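# Snap front cover onto base, leave it on conveyor

## Task

Press the front cover onto the base until it locks in place, make sure the assembled unit ends up sitting on the conveyor belt, and then release it so neither gripper is holding it.

## Robot and tools

Robot: two 6-joint arms, left_arm and right_arm, each ending in a parallel-finger gripper. Outside forces may briefly pull on a held part or shove loose items, so watch for that.

World frame: all reported gripper positions share one frame with its origin on the tabletop midway between the arms. +x points out across the table, +z is up, and left_arm sits on the +y side. The arm names do not correspond to image sides. Positions are in metres and orientations are quaternions in w,x,y,z order. Printed hand positions can be somewhat wrong, more so when the arm is stretched far out. The gripper's fingers point along its own +z and close along its own y. The reported point lies between the pads, roughly 1 cm back from the tips.

Row layout, used by both execute_actions and move: one flat list of 14 numbers covering both arms, even if only one arm should move. The first 7 are left_arm and the last 7 are right_arm. Within each arm the order is shoulder, elbow, waist, wrist pitch, wrist yaw, wrist roll, then gripper opening. Follow this order only. Each joint value is in [-1, 1] and is a scaled offset, not an angle to reach. 1.0 equals 1.258 rad for the shoulder, 1.238 for the elbow, 1.202 for the waist, 2.073 for wrist pitch, and 2.022 for wrist yaw and for wrist roll. The opening is absolute: +1 is fully open, -1 is shut.

Signs: wrist pitch and wrist roll run opposite to the URDF, both in what you send and in everything reported. The URDF ranges are shoulder 0 to 3.142, elbow 0 to 3.142, waist -2.618 to 3.054, wrist pitch -1.571 to 1.571, wrist yaw -1.571 to 1.571, wrist roll -2.094 to 2.094. For the two reversed joints, negate and swap the bounds. The true limits may sit up to 0.036 rad either side of these. A request that pushes a joint more than 0.036 rad outside its range, judged from the angles at the start of that action, causes the action to be refused for both arms. If the first action of a call fails this check, or any action is malformed, the whole call is refused. Joints pushed past their real stop halt there, and the result may say "joint sent to its limit".

execute_actions(actions): a list of up to 15 actions. Each action is a list of up to 15 rows, and each row lasts one control step (1/30 s). If an action has fewer than 15 rows, its final row is repeated to fill the rest. In every row, joint values are offsets from the angles held when that action began, not from the previous row. For the first action, the reference is the most recent reported angles. An empty list just returns the current state and images.

move(target, speed, blocking): target is one 14-number row. Its offsets are counted from the Joint positions in the latest result that listed them. All joints follow paths that finish together, lasting 0.5 to 10 s, so the hand traces a curve. speed is in rad/s, from 0.01 to 2 (default 0.5), and applies to the joint with the largest travel. Moves do not avoid obstacles or the other arm. A faster move hits harder, and aiming further past a contact presses harder. The "move:" line reports the outcome (done, off_target, moving, held, fault), limits=held or limits=none, and the joint lagging most on each arm. With blocking=false the result returns after 0.5 s and the arm keeps going. Other motion commands are refused until wait or stop shows the move has ended. To keep an arm pressing with the same force, send the offsets from Joint positions to Joint targets.

wait(seconds): 0 to 10 s with the last command held. wait(0) checks a running move. stop(): brakes a running move; it needs room to do so, and the fingers keep moving. zoom_image(camera, region): region is [x0, y0, x1, y1] in pixels, at most 504 x 504. Cameras are cam_head_left, cam_head_right, cam_high and cam_low (504x504), and cam_left_wrist and cam_right_wrist (616x616, fisheye). Calibration data is supplied. finished_scene(scene): ends the numbered scene permanently. Call it only once the cover is seated, the unit is on the belt, and both grippers have let go.

Results include the state line for each gripper, Joint positions and Joint velocities for each arm (rad and rad/s, with the finger gap in metres last; 0.094 means fully open), Joint targets, grip_measured (the opening on the command scale), and step readings. HELD marks steps where part of a row was held back. "joint command not followed" means a clearance check altered some targets. Also watch for MOTOR HOT (75 C or more) and FAULT or OVER-TEMPERATURE FAULT lines. At 90 C the arm halts for 10 s, and at 100 C it goes limp and falls.

Motion limits: each joint's target may lead its measured angle by no more than 0.202 rad (waist), 0.258 (shoulder), 0.238 (elbow), 0.573 (wrist pitch) or 0.522 (yaw and roll). If targets would move the hand more than 70 mm, they are scaled back. Large changes therefore take several actions, and a motion left unfinished must be sent again. Sending zero offsets can let an arm droop. Counter this by aiming at the desired angles, and push further if the arm still falls short.

Gripping: to hold something, command an opening about 0.03 below grip_measured; use a smaller margin for a lighter hold. Readings may be off by about 1 mm. Pad force tops out around 50 to 62 N and is weaker on parts thinner than 2 mm. Holding loads heats the motors, even while you are only thinking.

Avoid: knocking or placing anything off the table (that is a failure), collisions or hard pressing between the arms, drops, slips, slams and excessive force. Smooth, quick, low-effort motion is preferred.

Each tool is called after ">>>" as name([rows], argument=value, ...), one row to a line, values as JSON.

## Session

>>> execute_actions(actions=[])

Scene clock: 0.00 s.
left_arm: end_effector_position=(+0.0918, -0.1759, +0.3835) grip_measured=+1.000 end_effector_quat_wxyz=(+0.539, +0.791, +0.017, -0.288) | right_arm: end_effector_position=(+0.4606, -0.4622, +0.1440) grip_measured=+1.000 end_effector_quat_wxyz=(+0.228, +0.780, +0.396, +0.427)
Joint names: [shoulder, elbow, waist, wrist pitch, wrist yaw, wrist roll]
Joint positions: left_arm=[ 1.787  1.89  -1.034  0.585  0.993 -1.472  0.094] | right_arm=[ 1.855  1.236 -0.486 -0.011 -0.373 -1.934  0.094]
Joint velocities: left_arm=[ 0.007 -0.007 -0.002  0.022 -0.022  0.081  0.   ] | right_arm=[-0.032 -0.002 -0.002 -0.007 -0.037  0.007  0.   ]
Joint targets: left_arm=[1.774 1.901 -1.034 0.588 1.003 -1.466] | right_arm=[1.853 1.239 -0.486 0.001 -0.371 -1.926]

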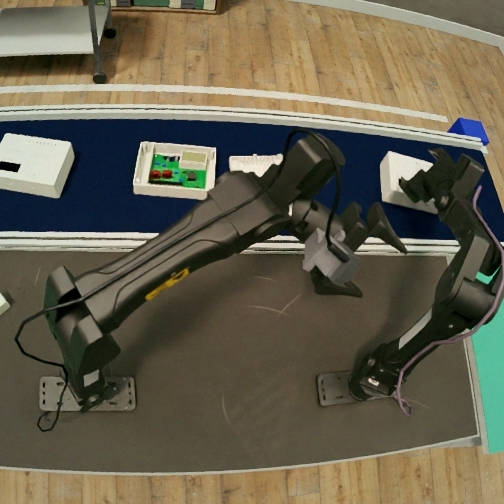

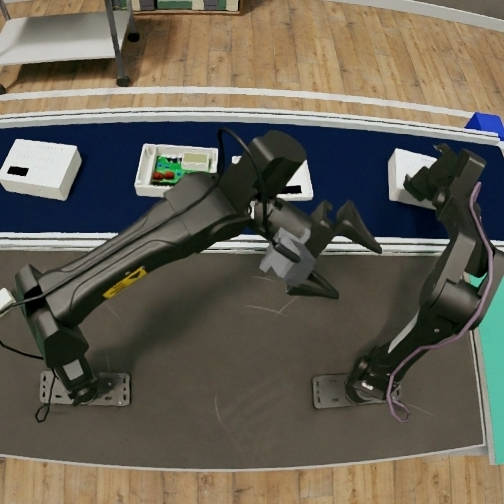

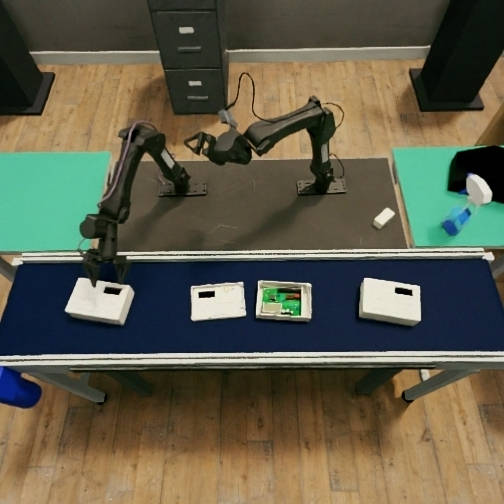

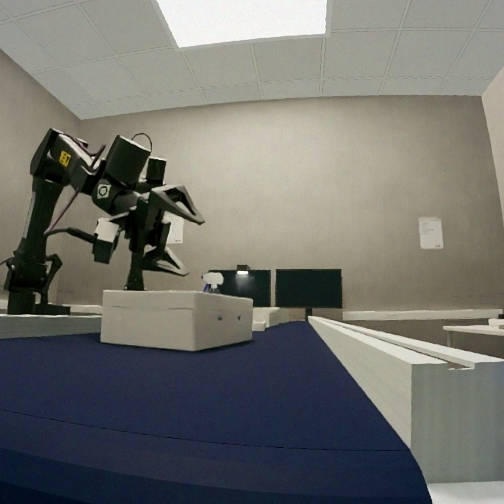

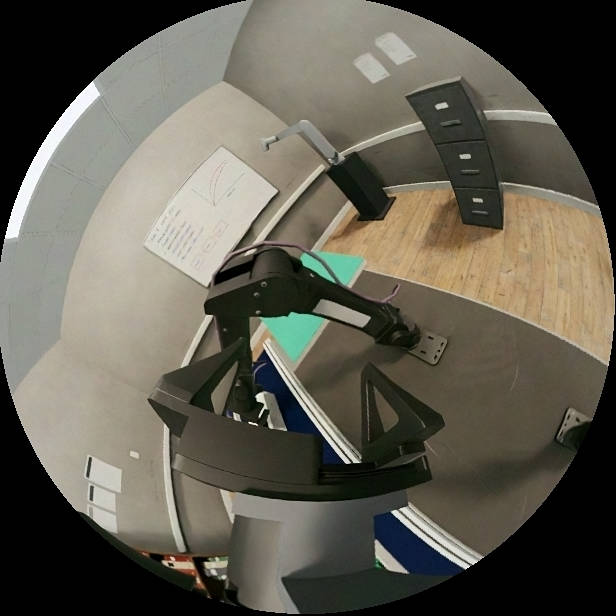

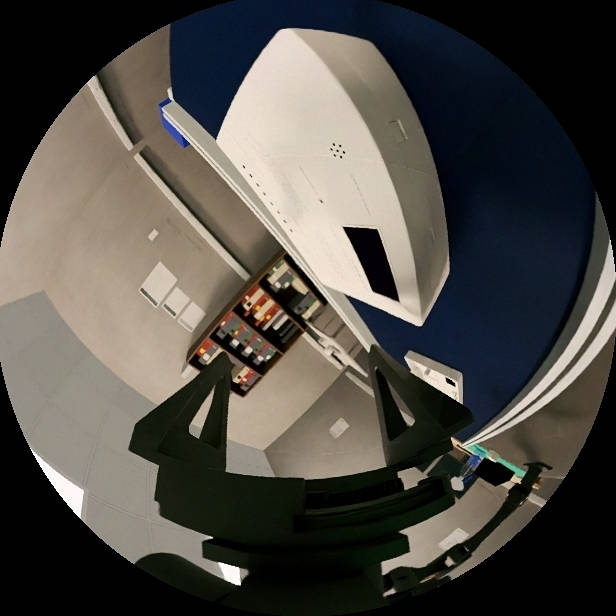

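>>> zoom_image(camera="cam_high", region=[170, 260, 330, 340])

>>> move(target=[-0.626,-0.719,0.860,-0.282,-0.491,0.728,1,-0.680,-0.191,0.404,0.005,0.184,0.956,1], speed=0.8)

>>> zoom_image(camera="cam_head_right", region=[120, 120, 340, 230])

>>> zoom_image(camera="cam_low", region=[80, 260, 320, 370])

Region (170, 260, 330, 340) of cam_high's 504x504 image, scaled by 3.150, with more detail than that image has.

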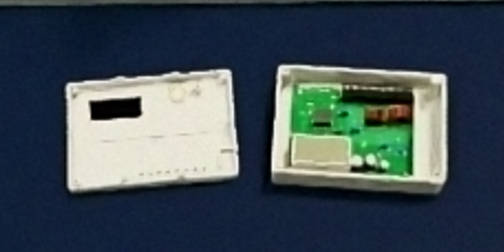

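Scene clock: 8.23 s.
left_arm: end_effector_position=(+0.3399, +0.3039, +0.3906) grip_measured=+1.000 end_effector_quat_wxyz=(+0.694, -0.006, +0.720, +0.008) | right_arm: end_effector_position=(+0.3384, -0.2796, +0.4070) grip_measured=+1.000 end_effector_quat_wxyz=(+0.713, -0.004, +0.702, +0.011)
Joint names: [shoulder, elbow, waist, wrist pitch, wrist yaw, wrist roll]
Joint positions: left_arm=[ 1.02   1.005 -0.008  0.022  0.011 -0.003  0.094] | right_arm=[ 1.015  1.016 -0.009 -0.015 -0.011 -0.01   0.094]
Joint velocities: left_arm=[-0.007  0.002 -0.007 -0.007 -0.007  0.051  0.   ] | right_arm=[ 0.002 -0.002 -0.027  0.11  -0.022 -0.095  0.   ]
Joint targets: left_arm=[1.000 1.000 -0.001 0.000 -0.000 0.000] | right_arm=[0.999 1.000 -0.000 -0.001 -0.000 -0.001]
move: off_target (left_arm); limits=none; left_arm: farthest joint: the shoulder, 0.021 radians from its target (0.788 radians at the start); right_arm: farthest joint: the elbow, 0.016 radians from its target (0.237 radians at the start)
camera_calibration (this result's frames):
cam_left_wrist: T_world_to_cam=[[0.0622543, -0.971104, 0.230394, 0.185514], [-0.509816, -0.229395, -0.829136, 0.612057], [0.858028, -0.0658413, -0.509365, 0.0634402], [0, 0, 0, 1]] pos_world=[0.246054, 0.324733, 0.497051]
cam_right_wrist: T_world_to_cam=[[-0.0231974, -0.998836, -0.0422905, -0.258855], [-0.578527, 0.0479113, -0.814255, 0.581863], [0.815333, 0.00557761, -0.578965, 0.0716382], [0, 0, 0, 1]] pos_world=[0.27221, -0.286831, 0.504314]

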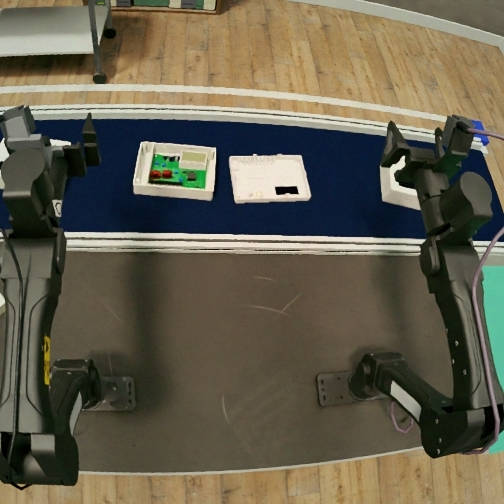

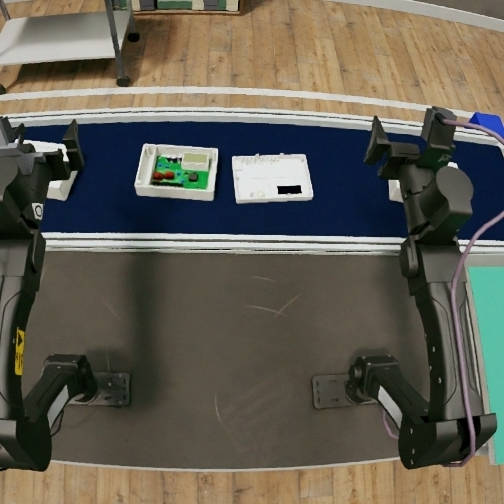

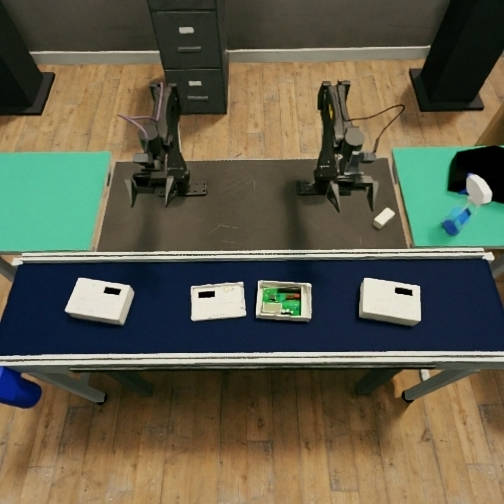

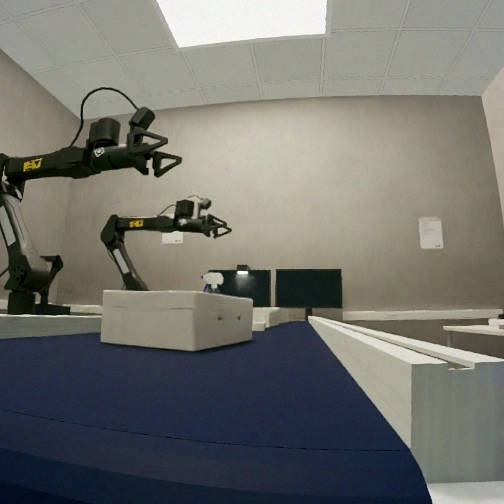

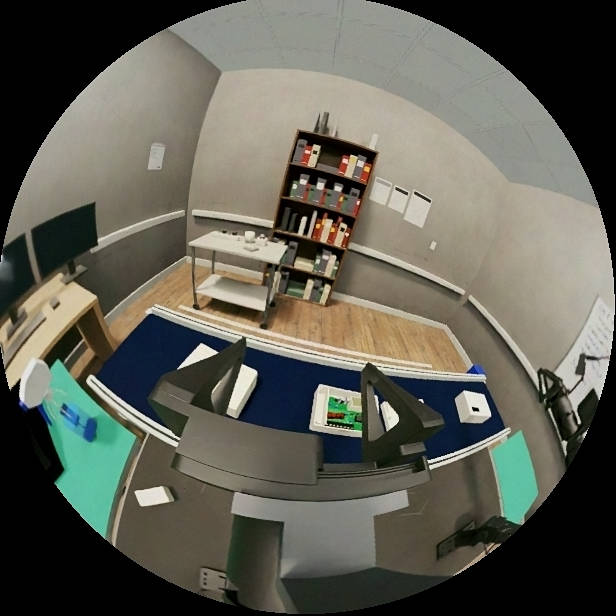

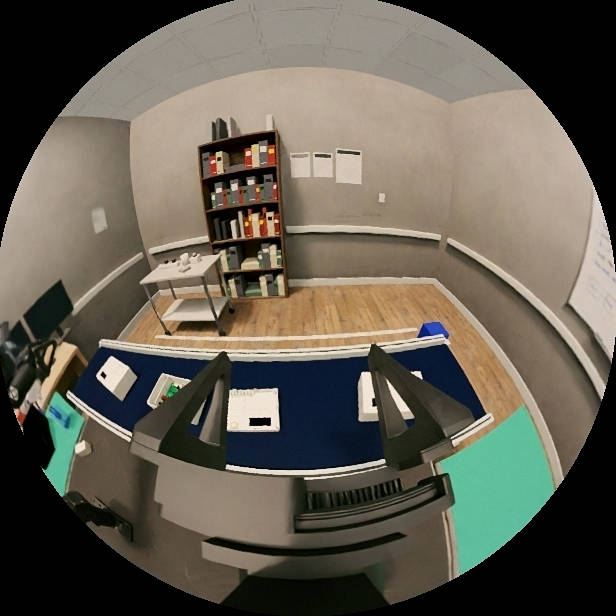

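Region (120, 120, 340, 230) of cam_head_right's 504x504 image, scaled by 2.291, with more detail than that image has.

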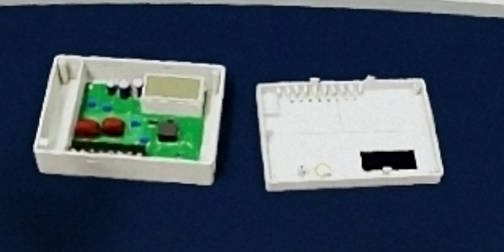

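Region (80, 260, 320, 370) of cam_low's 504x504 image, scaled by 2.100, with more detail than that image has; it fills the top 231 rows of this view, and the rest is white.

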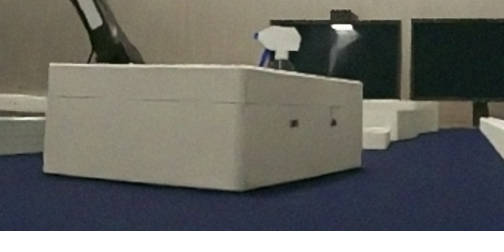

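>>> move(target=[0,0,0,0,0,0,1,1,0.880,0.336,0.656,0.005,0.6,-0.3], speed=0.8)

Scene clock: 37.27 s.
left_arm: end_effector_position=(+0.3399, +0.3039, +0.3906) grip_measured=+1.000 end_effector_quat_wxyz=(+0.694, -0.006, +0.720, +0.008) | right_arm: end_effector_position=(+0.3812, -0.1024, +0.0858) grip_measured=-0.297 end_effector_quat_wxyz=(-0.026, +0.720, -0.694, +0.009)
Joint names: [shoulder, elbow, waist, wrist pitch, wrist yaw, wrist roll]
Joint positions: left_arm=[ 1.02   1.005 -0.008  0.022  0.011 -0.003  0.094] | right_arm=[ 2.273  2.088  0.393  1.331 -0.002  1.195  0.033]
Joint velocities: left_arm=[ 0.012 -0.012 -0.002  0.037  0.007  0.066  0.   ] | right_arm=[ 0.012 -0.012  0.027  0.007  0.037 -0.007 -0.   ]
Joint targets: left_arm=[1.020 1.005 -0.008 0.022 0.011 -0.003] | right_arm=[2.273 2.105 0.394 1.346 -0.001 1.203]
move: done; limits=none; left_arm: farthest joint: the waist, 0.000 radians from its target (0.000 radians at the start); right_arm: farthest joint: the elbow, 0.018 radians from its target (1.090 radians at the start)
camera_calibration (this result's frames):
cam_left_wrist: T_world_to_cam=[[0.0622663, -0.971015, 0.230765, 0.185338], [-0.509806, -0.229718, -0.829052, 0.612119], [0.858033, -0.0660233, -0.509333, 0.0634815], [0, 0, 0, 1]] pos_world=[0.246053, 0.324772, 0.497042]
cam_right_wrist: T_world_to_cam=[[0.99546, 0.00359296, 0.0951125, -0.391912], [-0.0513627, -0.821021, 0.568583, -0.0719315], [0.0801322, -0.570887, -0.817109, 0.0914763], [0, 0, 0, 1]] pos_world=[0.379107, -0.00542648, 0.152921]

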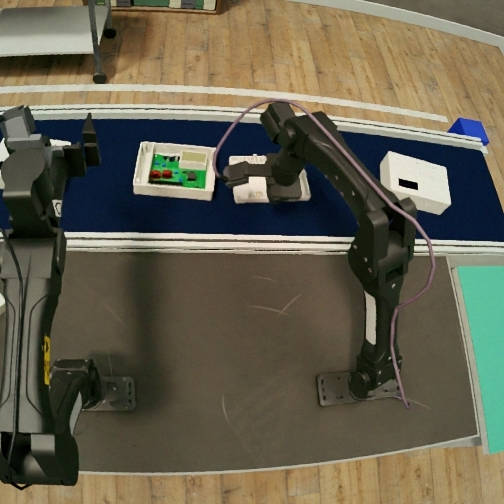

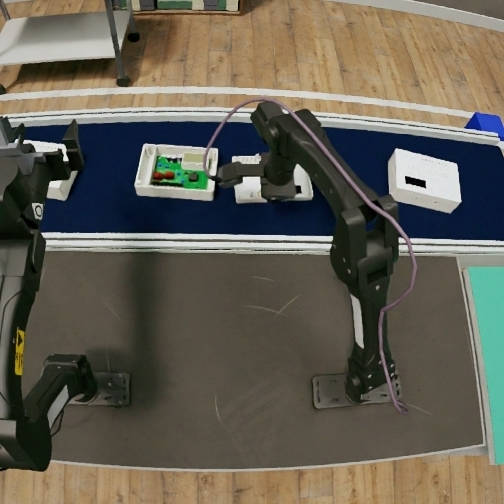

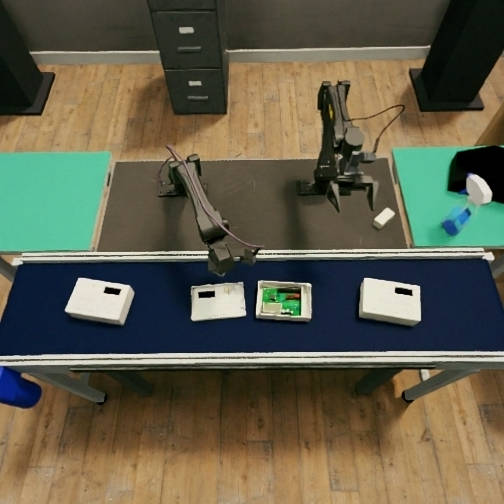

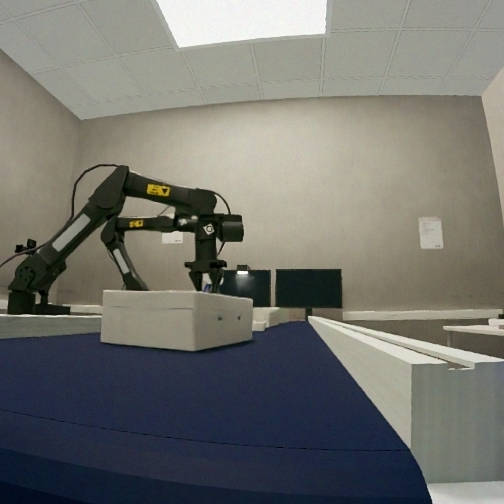

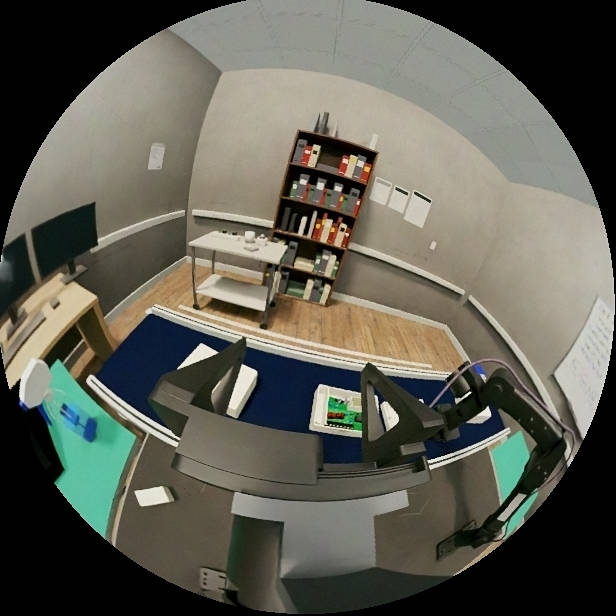

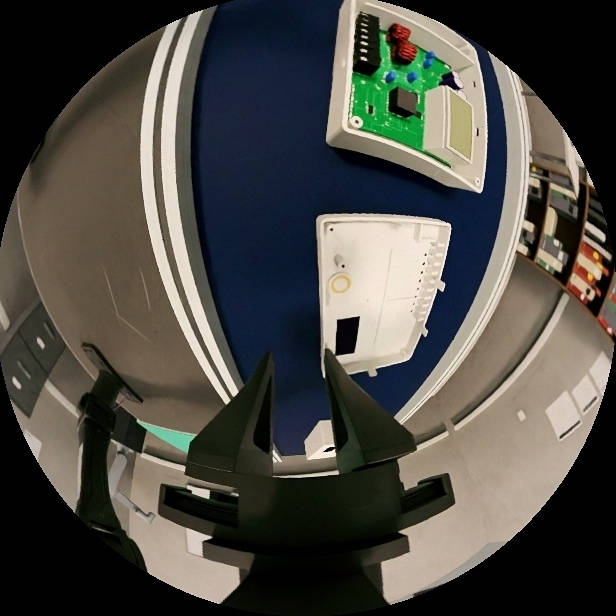

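>>> move(target=[0,0,0,0,0,0,1,0.153,0.125,-0.035,0,0,0.047,-0.3], speed=0.3)

>>> zoom_image(camera="cam_right_wrist", region=[200, 200, 450, 450])

Scene clock: 46.53 s.
left_arm: end_effector_position=(+0.3399, +0.3039, +0.3906) grip_measured=+1.000 end_effector_quat_wxyz=(+0.694, -0.006, +0.720, +0.008) | right_arm: end_effector_position=(+0.4081, -0.1087, +0.0391) grip_measured=-0.297 end_effector_quat_wxyz=(-0.004, +0.738, -0.675, +0.001)
Joint names: [shoulder, elbow, waist, wrist pitch, wrist yaw, wrist roll]
Joint positions: left_arm=[ 1.02   1.005 -0.008  0.022  0.011 -0.003  0.094] | right_arm=[ 2.455  2.221  0.358  1.329 -0.002  1.28   0.033]
Joint velocities: left_arm=[-0.037 -0.017 -0.007  0.051  0.007  0.007  0.   ] | right_arm=[-0.002  0.012  0.007 -0.11  -0.066  0.051 -0.   ]
Joint targets: left_arm=[1.020 1.005 -0.008 0.022 0.011 -0.003] | right_arm=[2.466 2.242 0.351 1.330 -0.002 1.289]
move: off_target (right_arm); limits=none; left_arm: farthest joint: the waist, 0.000 radians from its target (0.000 radians at the start); right_arm: farthest joint: the elbow, 0.022 radians from its target (0.155 radians at the start)
camera_calibration (this result's frames):
cam_left_wrist: T_world_to_cam=[[0.0622663, -0.971015, 0.230765, 0.185338], [-0.509806, -0.229718, -0.829052, 0.612119], [0.858033, -0.0660233, -0.509333, 0.0634815], [0, 0, 0, 1]] pos_world=[0.246053, 0.324772, 0.497042]
cam_right_wrist: T_world_to_cam=[[0.997025, 0.0560171, 0.0529549, -0.407569], [0.0143994, -0.810214, 0.585957, -0.0755281], [0.0757285, -0.583451, -0.80861, 0.0476674], [0, 0, 0, 1]] pos_world=[0.403834, -0.0105515, 0.104383]

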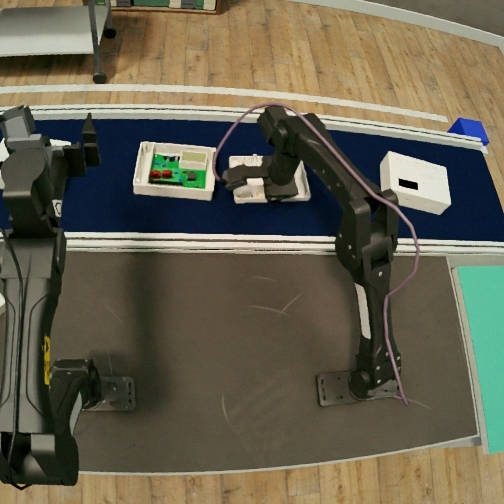

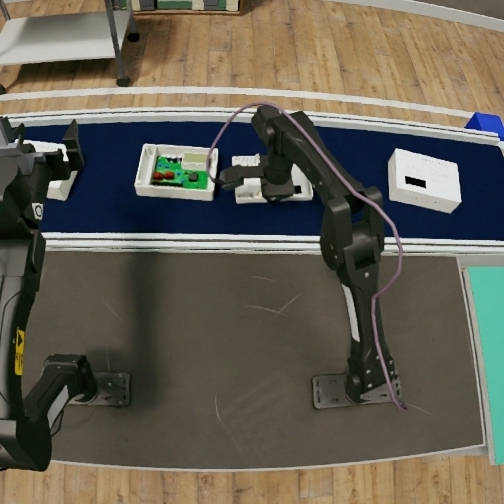

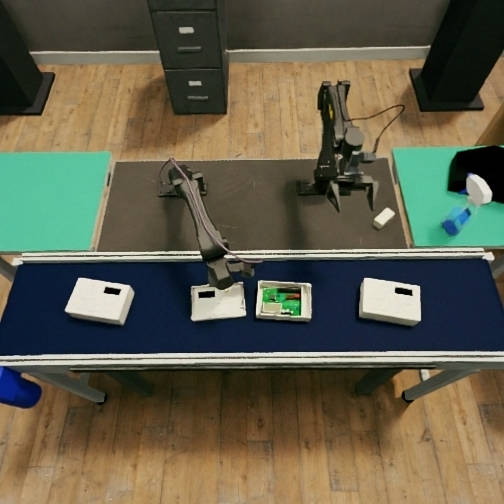

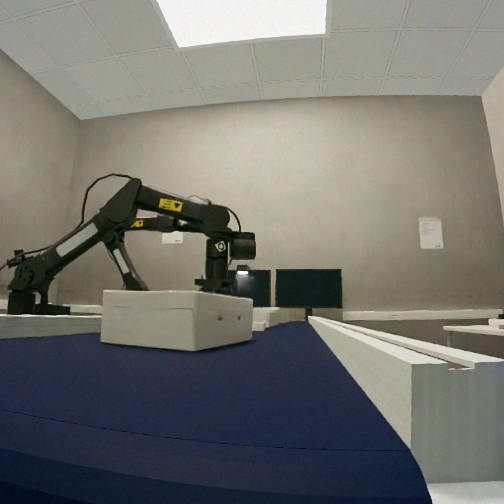

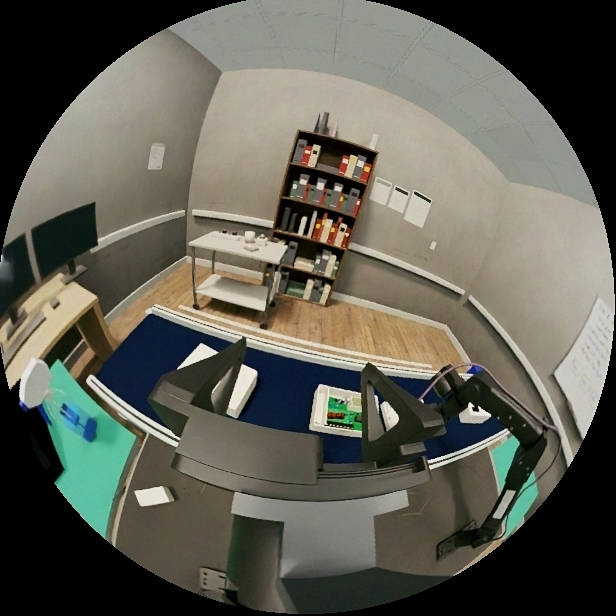

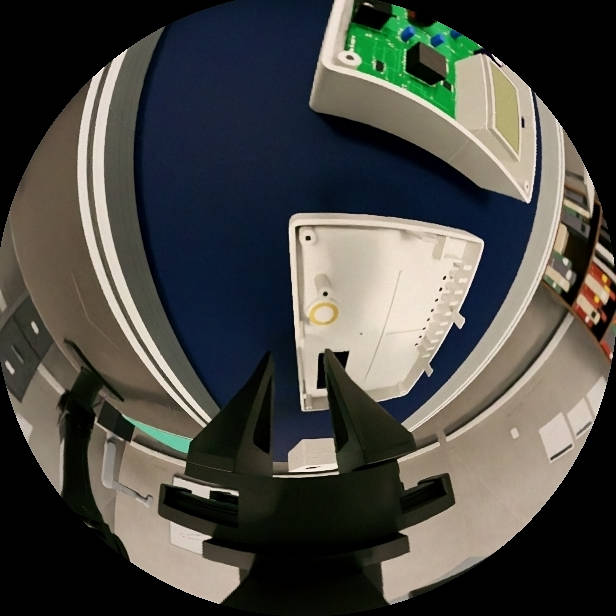

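Region (200, 200, 450, 450) of cam_right_wrist's 616x616 image, scaled by 2.016, with more detail than that image has.

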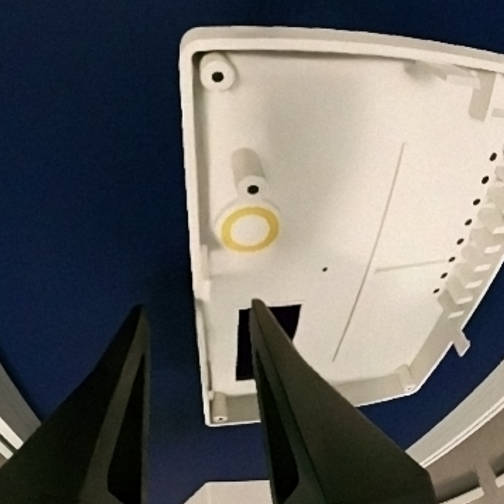

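>>> move(target=[0,0,0,0,0,0,1,0,-0.065,-0.03,-0.03,0,0.03,-0.5], speed=0.15)

>>> zoom_image(camera="cam_right_wrist", region=[200, 200, 450, 450])

>>> zoom_image(camera="cam_high", region=[180, 250, 270, 330])

Scene clock: 53.30 s.
left_arm: end_effector_position=(+0.3399, +0.3039, +0.3906) grip_measured=+1.000 end_effector_quat_wxyz=(+0.694, -0.006, +0.720, +0.008) | right_arm: end_effector_position=(+0.4102, -0.1234, +0.0218) grip_measured=-0.497 end_effector_quat_wxyz=(+0.001, +0.745, -0.667, -0.001)
Joint names: [shoulder, elbow, waist, wrist pitch, wrist yaw, wrist roll]
Joint positions: left_arm=[ 1.02   1.005 -0.008  0.022  0.011 -0.003  0.094] | right_arm=[ 2.455  2.152  0.328  1.271 -0.001  1.332  0.024]
Joint velocities: left_arm=[-0.002  0.012 -0.012  0.007  0.081  0.037  0.   ] | right_arm=[-0.007  0.012 -0.002 -0.037 -0.051 -0.081 -0.   ]
Joint targets: left_arm=[1.020 1.005 -0.008 0.022 0.011 -0.003] | right_arm=[2.455 2.140 0.322 1.267 -0.002 1.341]
move: done; limits=none; left_arm: farthest joint: the waist, 0.000 radians from its target (0.000 radians at the start); right_arm: farthest joint: the elbow, 0.012 radians from its target (0.080 radians at the start)
camera_calibration (this result's frames):
cam_left_wrist: T_world_to_cam=[[0.0622663, -0.971015, 0.230765, 0.185338], [-0.509806, -0.229718, -0.829052, 0.612119], [0.858033, -0.0660233, -0.509333, 0.0634815], [0, 0, 0, 1]] pos_world=[0.246053, 0.324772, 0.497042]
cam_right_wrist: T_world_to_cam=[[0.996088, 0.0775377, 0.0423757, -0.404626], [0.0377189, -0.806797, 0.589624, -0.0865633], [0.0799067, -0.585719, -0.806565, 0.0228817], [0, 0, 0, 1]] pos_world=[0.40448, -0.025063, 0.0866417]

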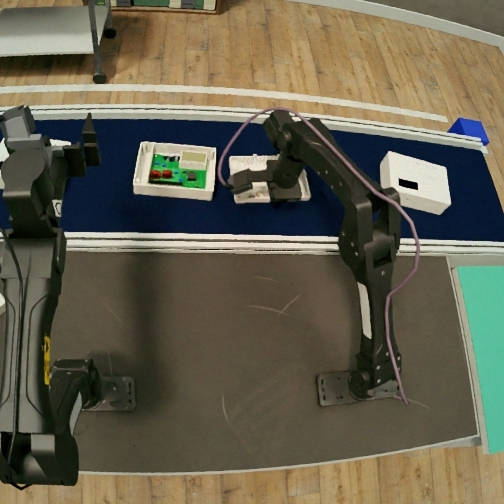

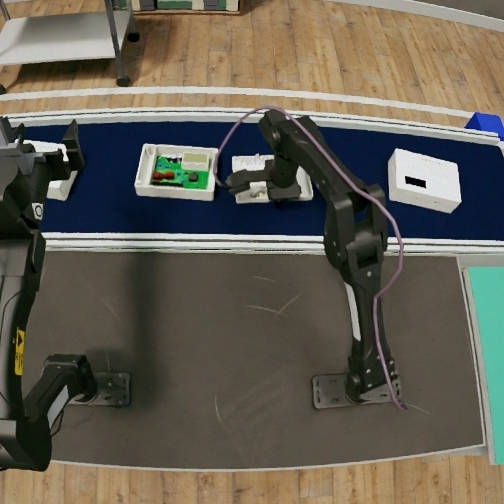

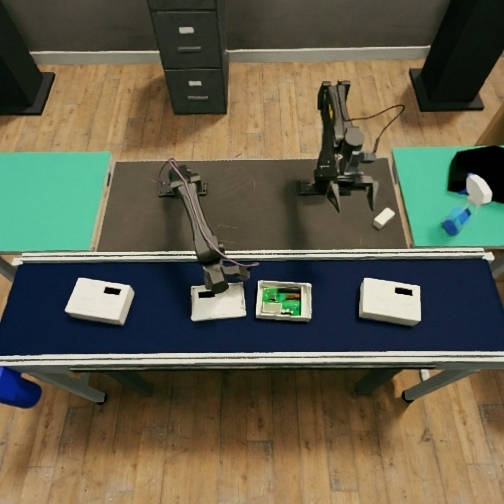

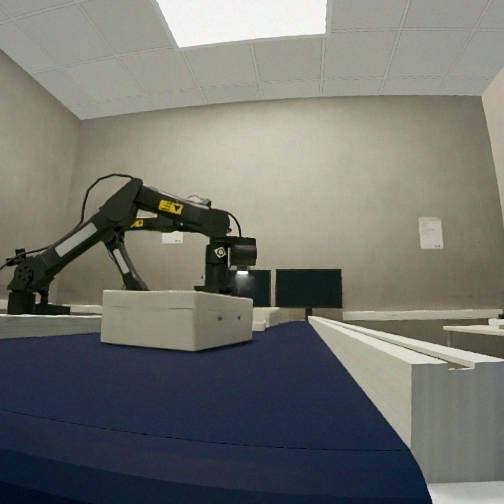

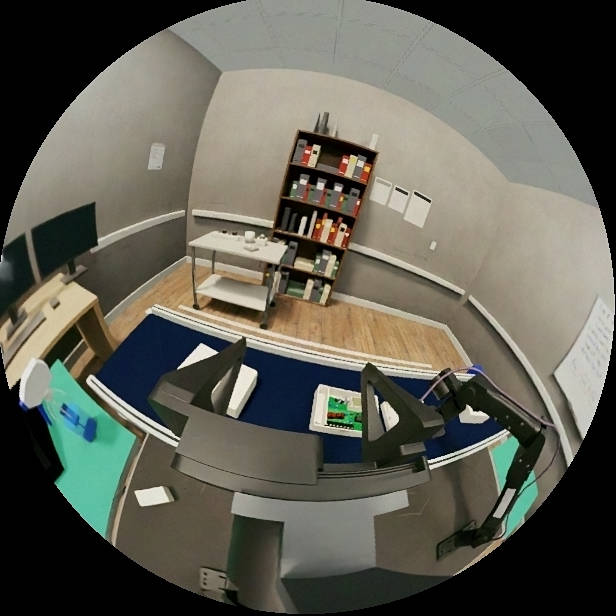

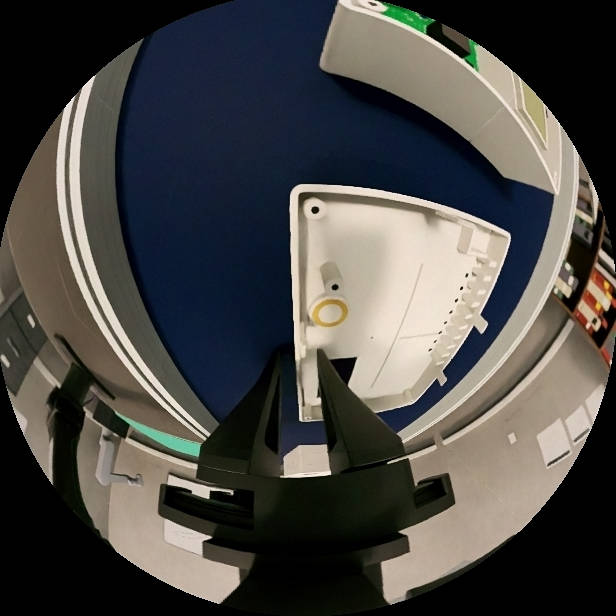

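Region (200, 200, 450, 450) of cam_right_wrist's 616x616 image, scaled by 2.016, with more detail than that image has.

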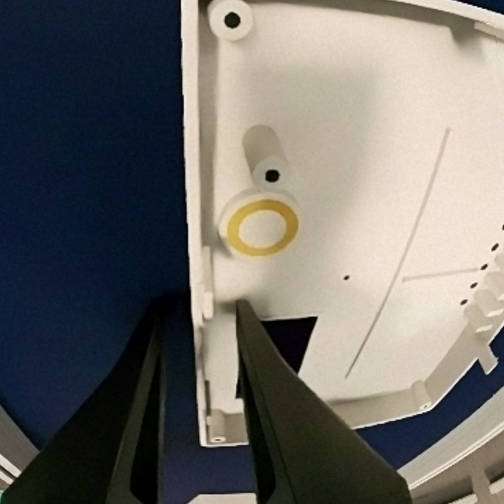

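Region (180, 250, 270, 330) of cam_high's 504x504 image, scaled by 5.600, with more detail than that image has.

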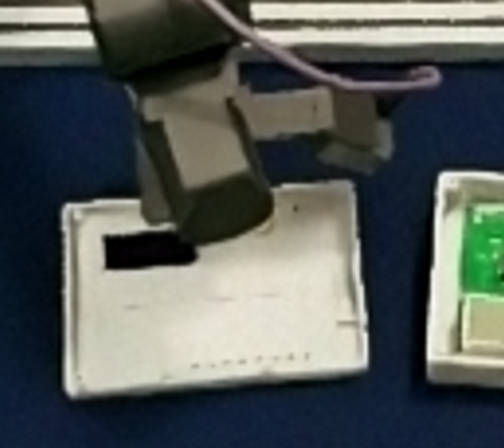

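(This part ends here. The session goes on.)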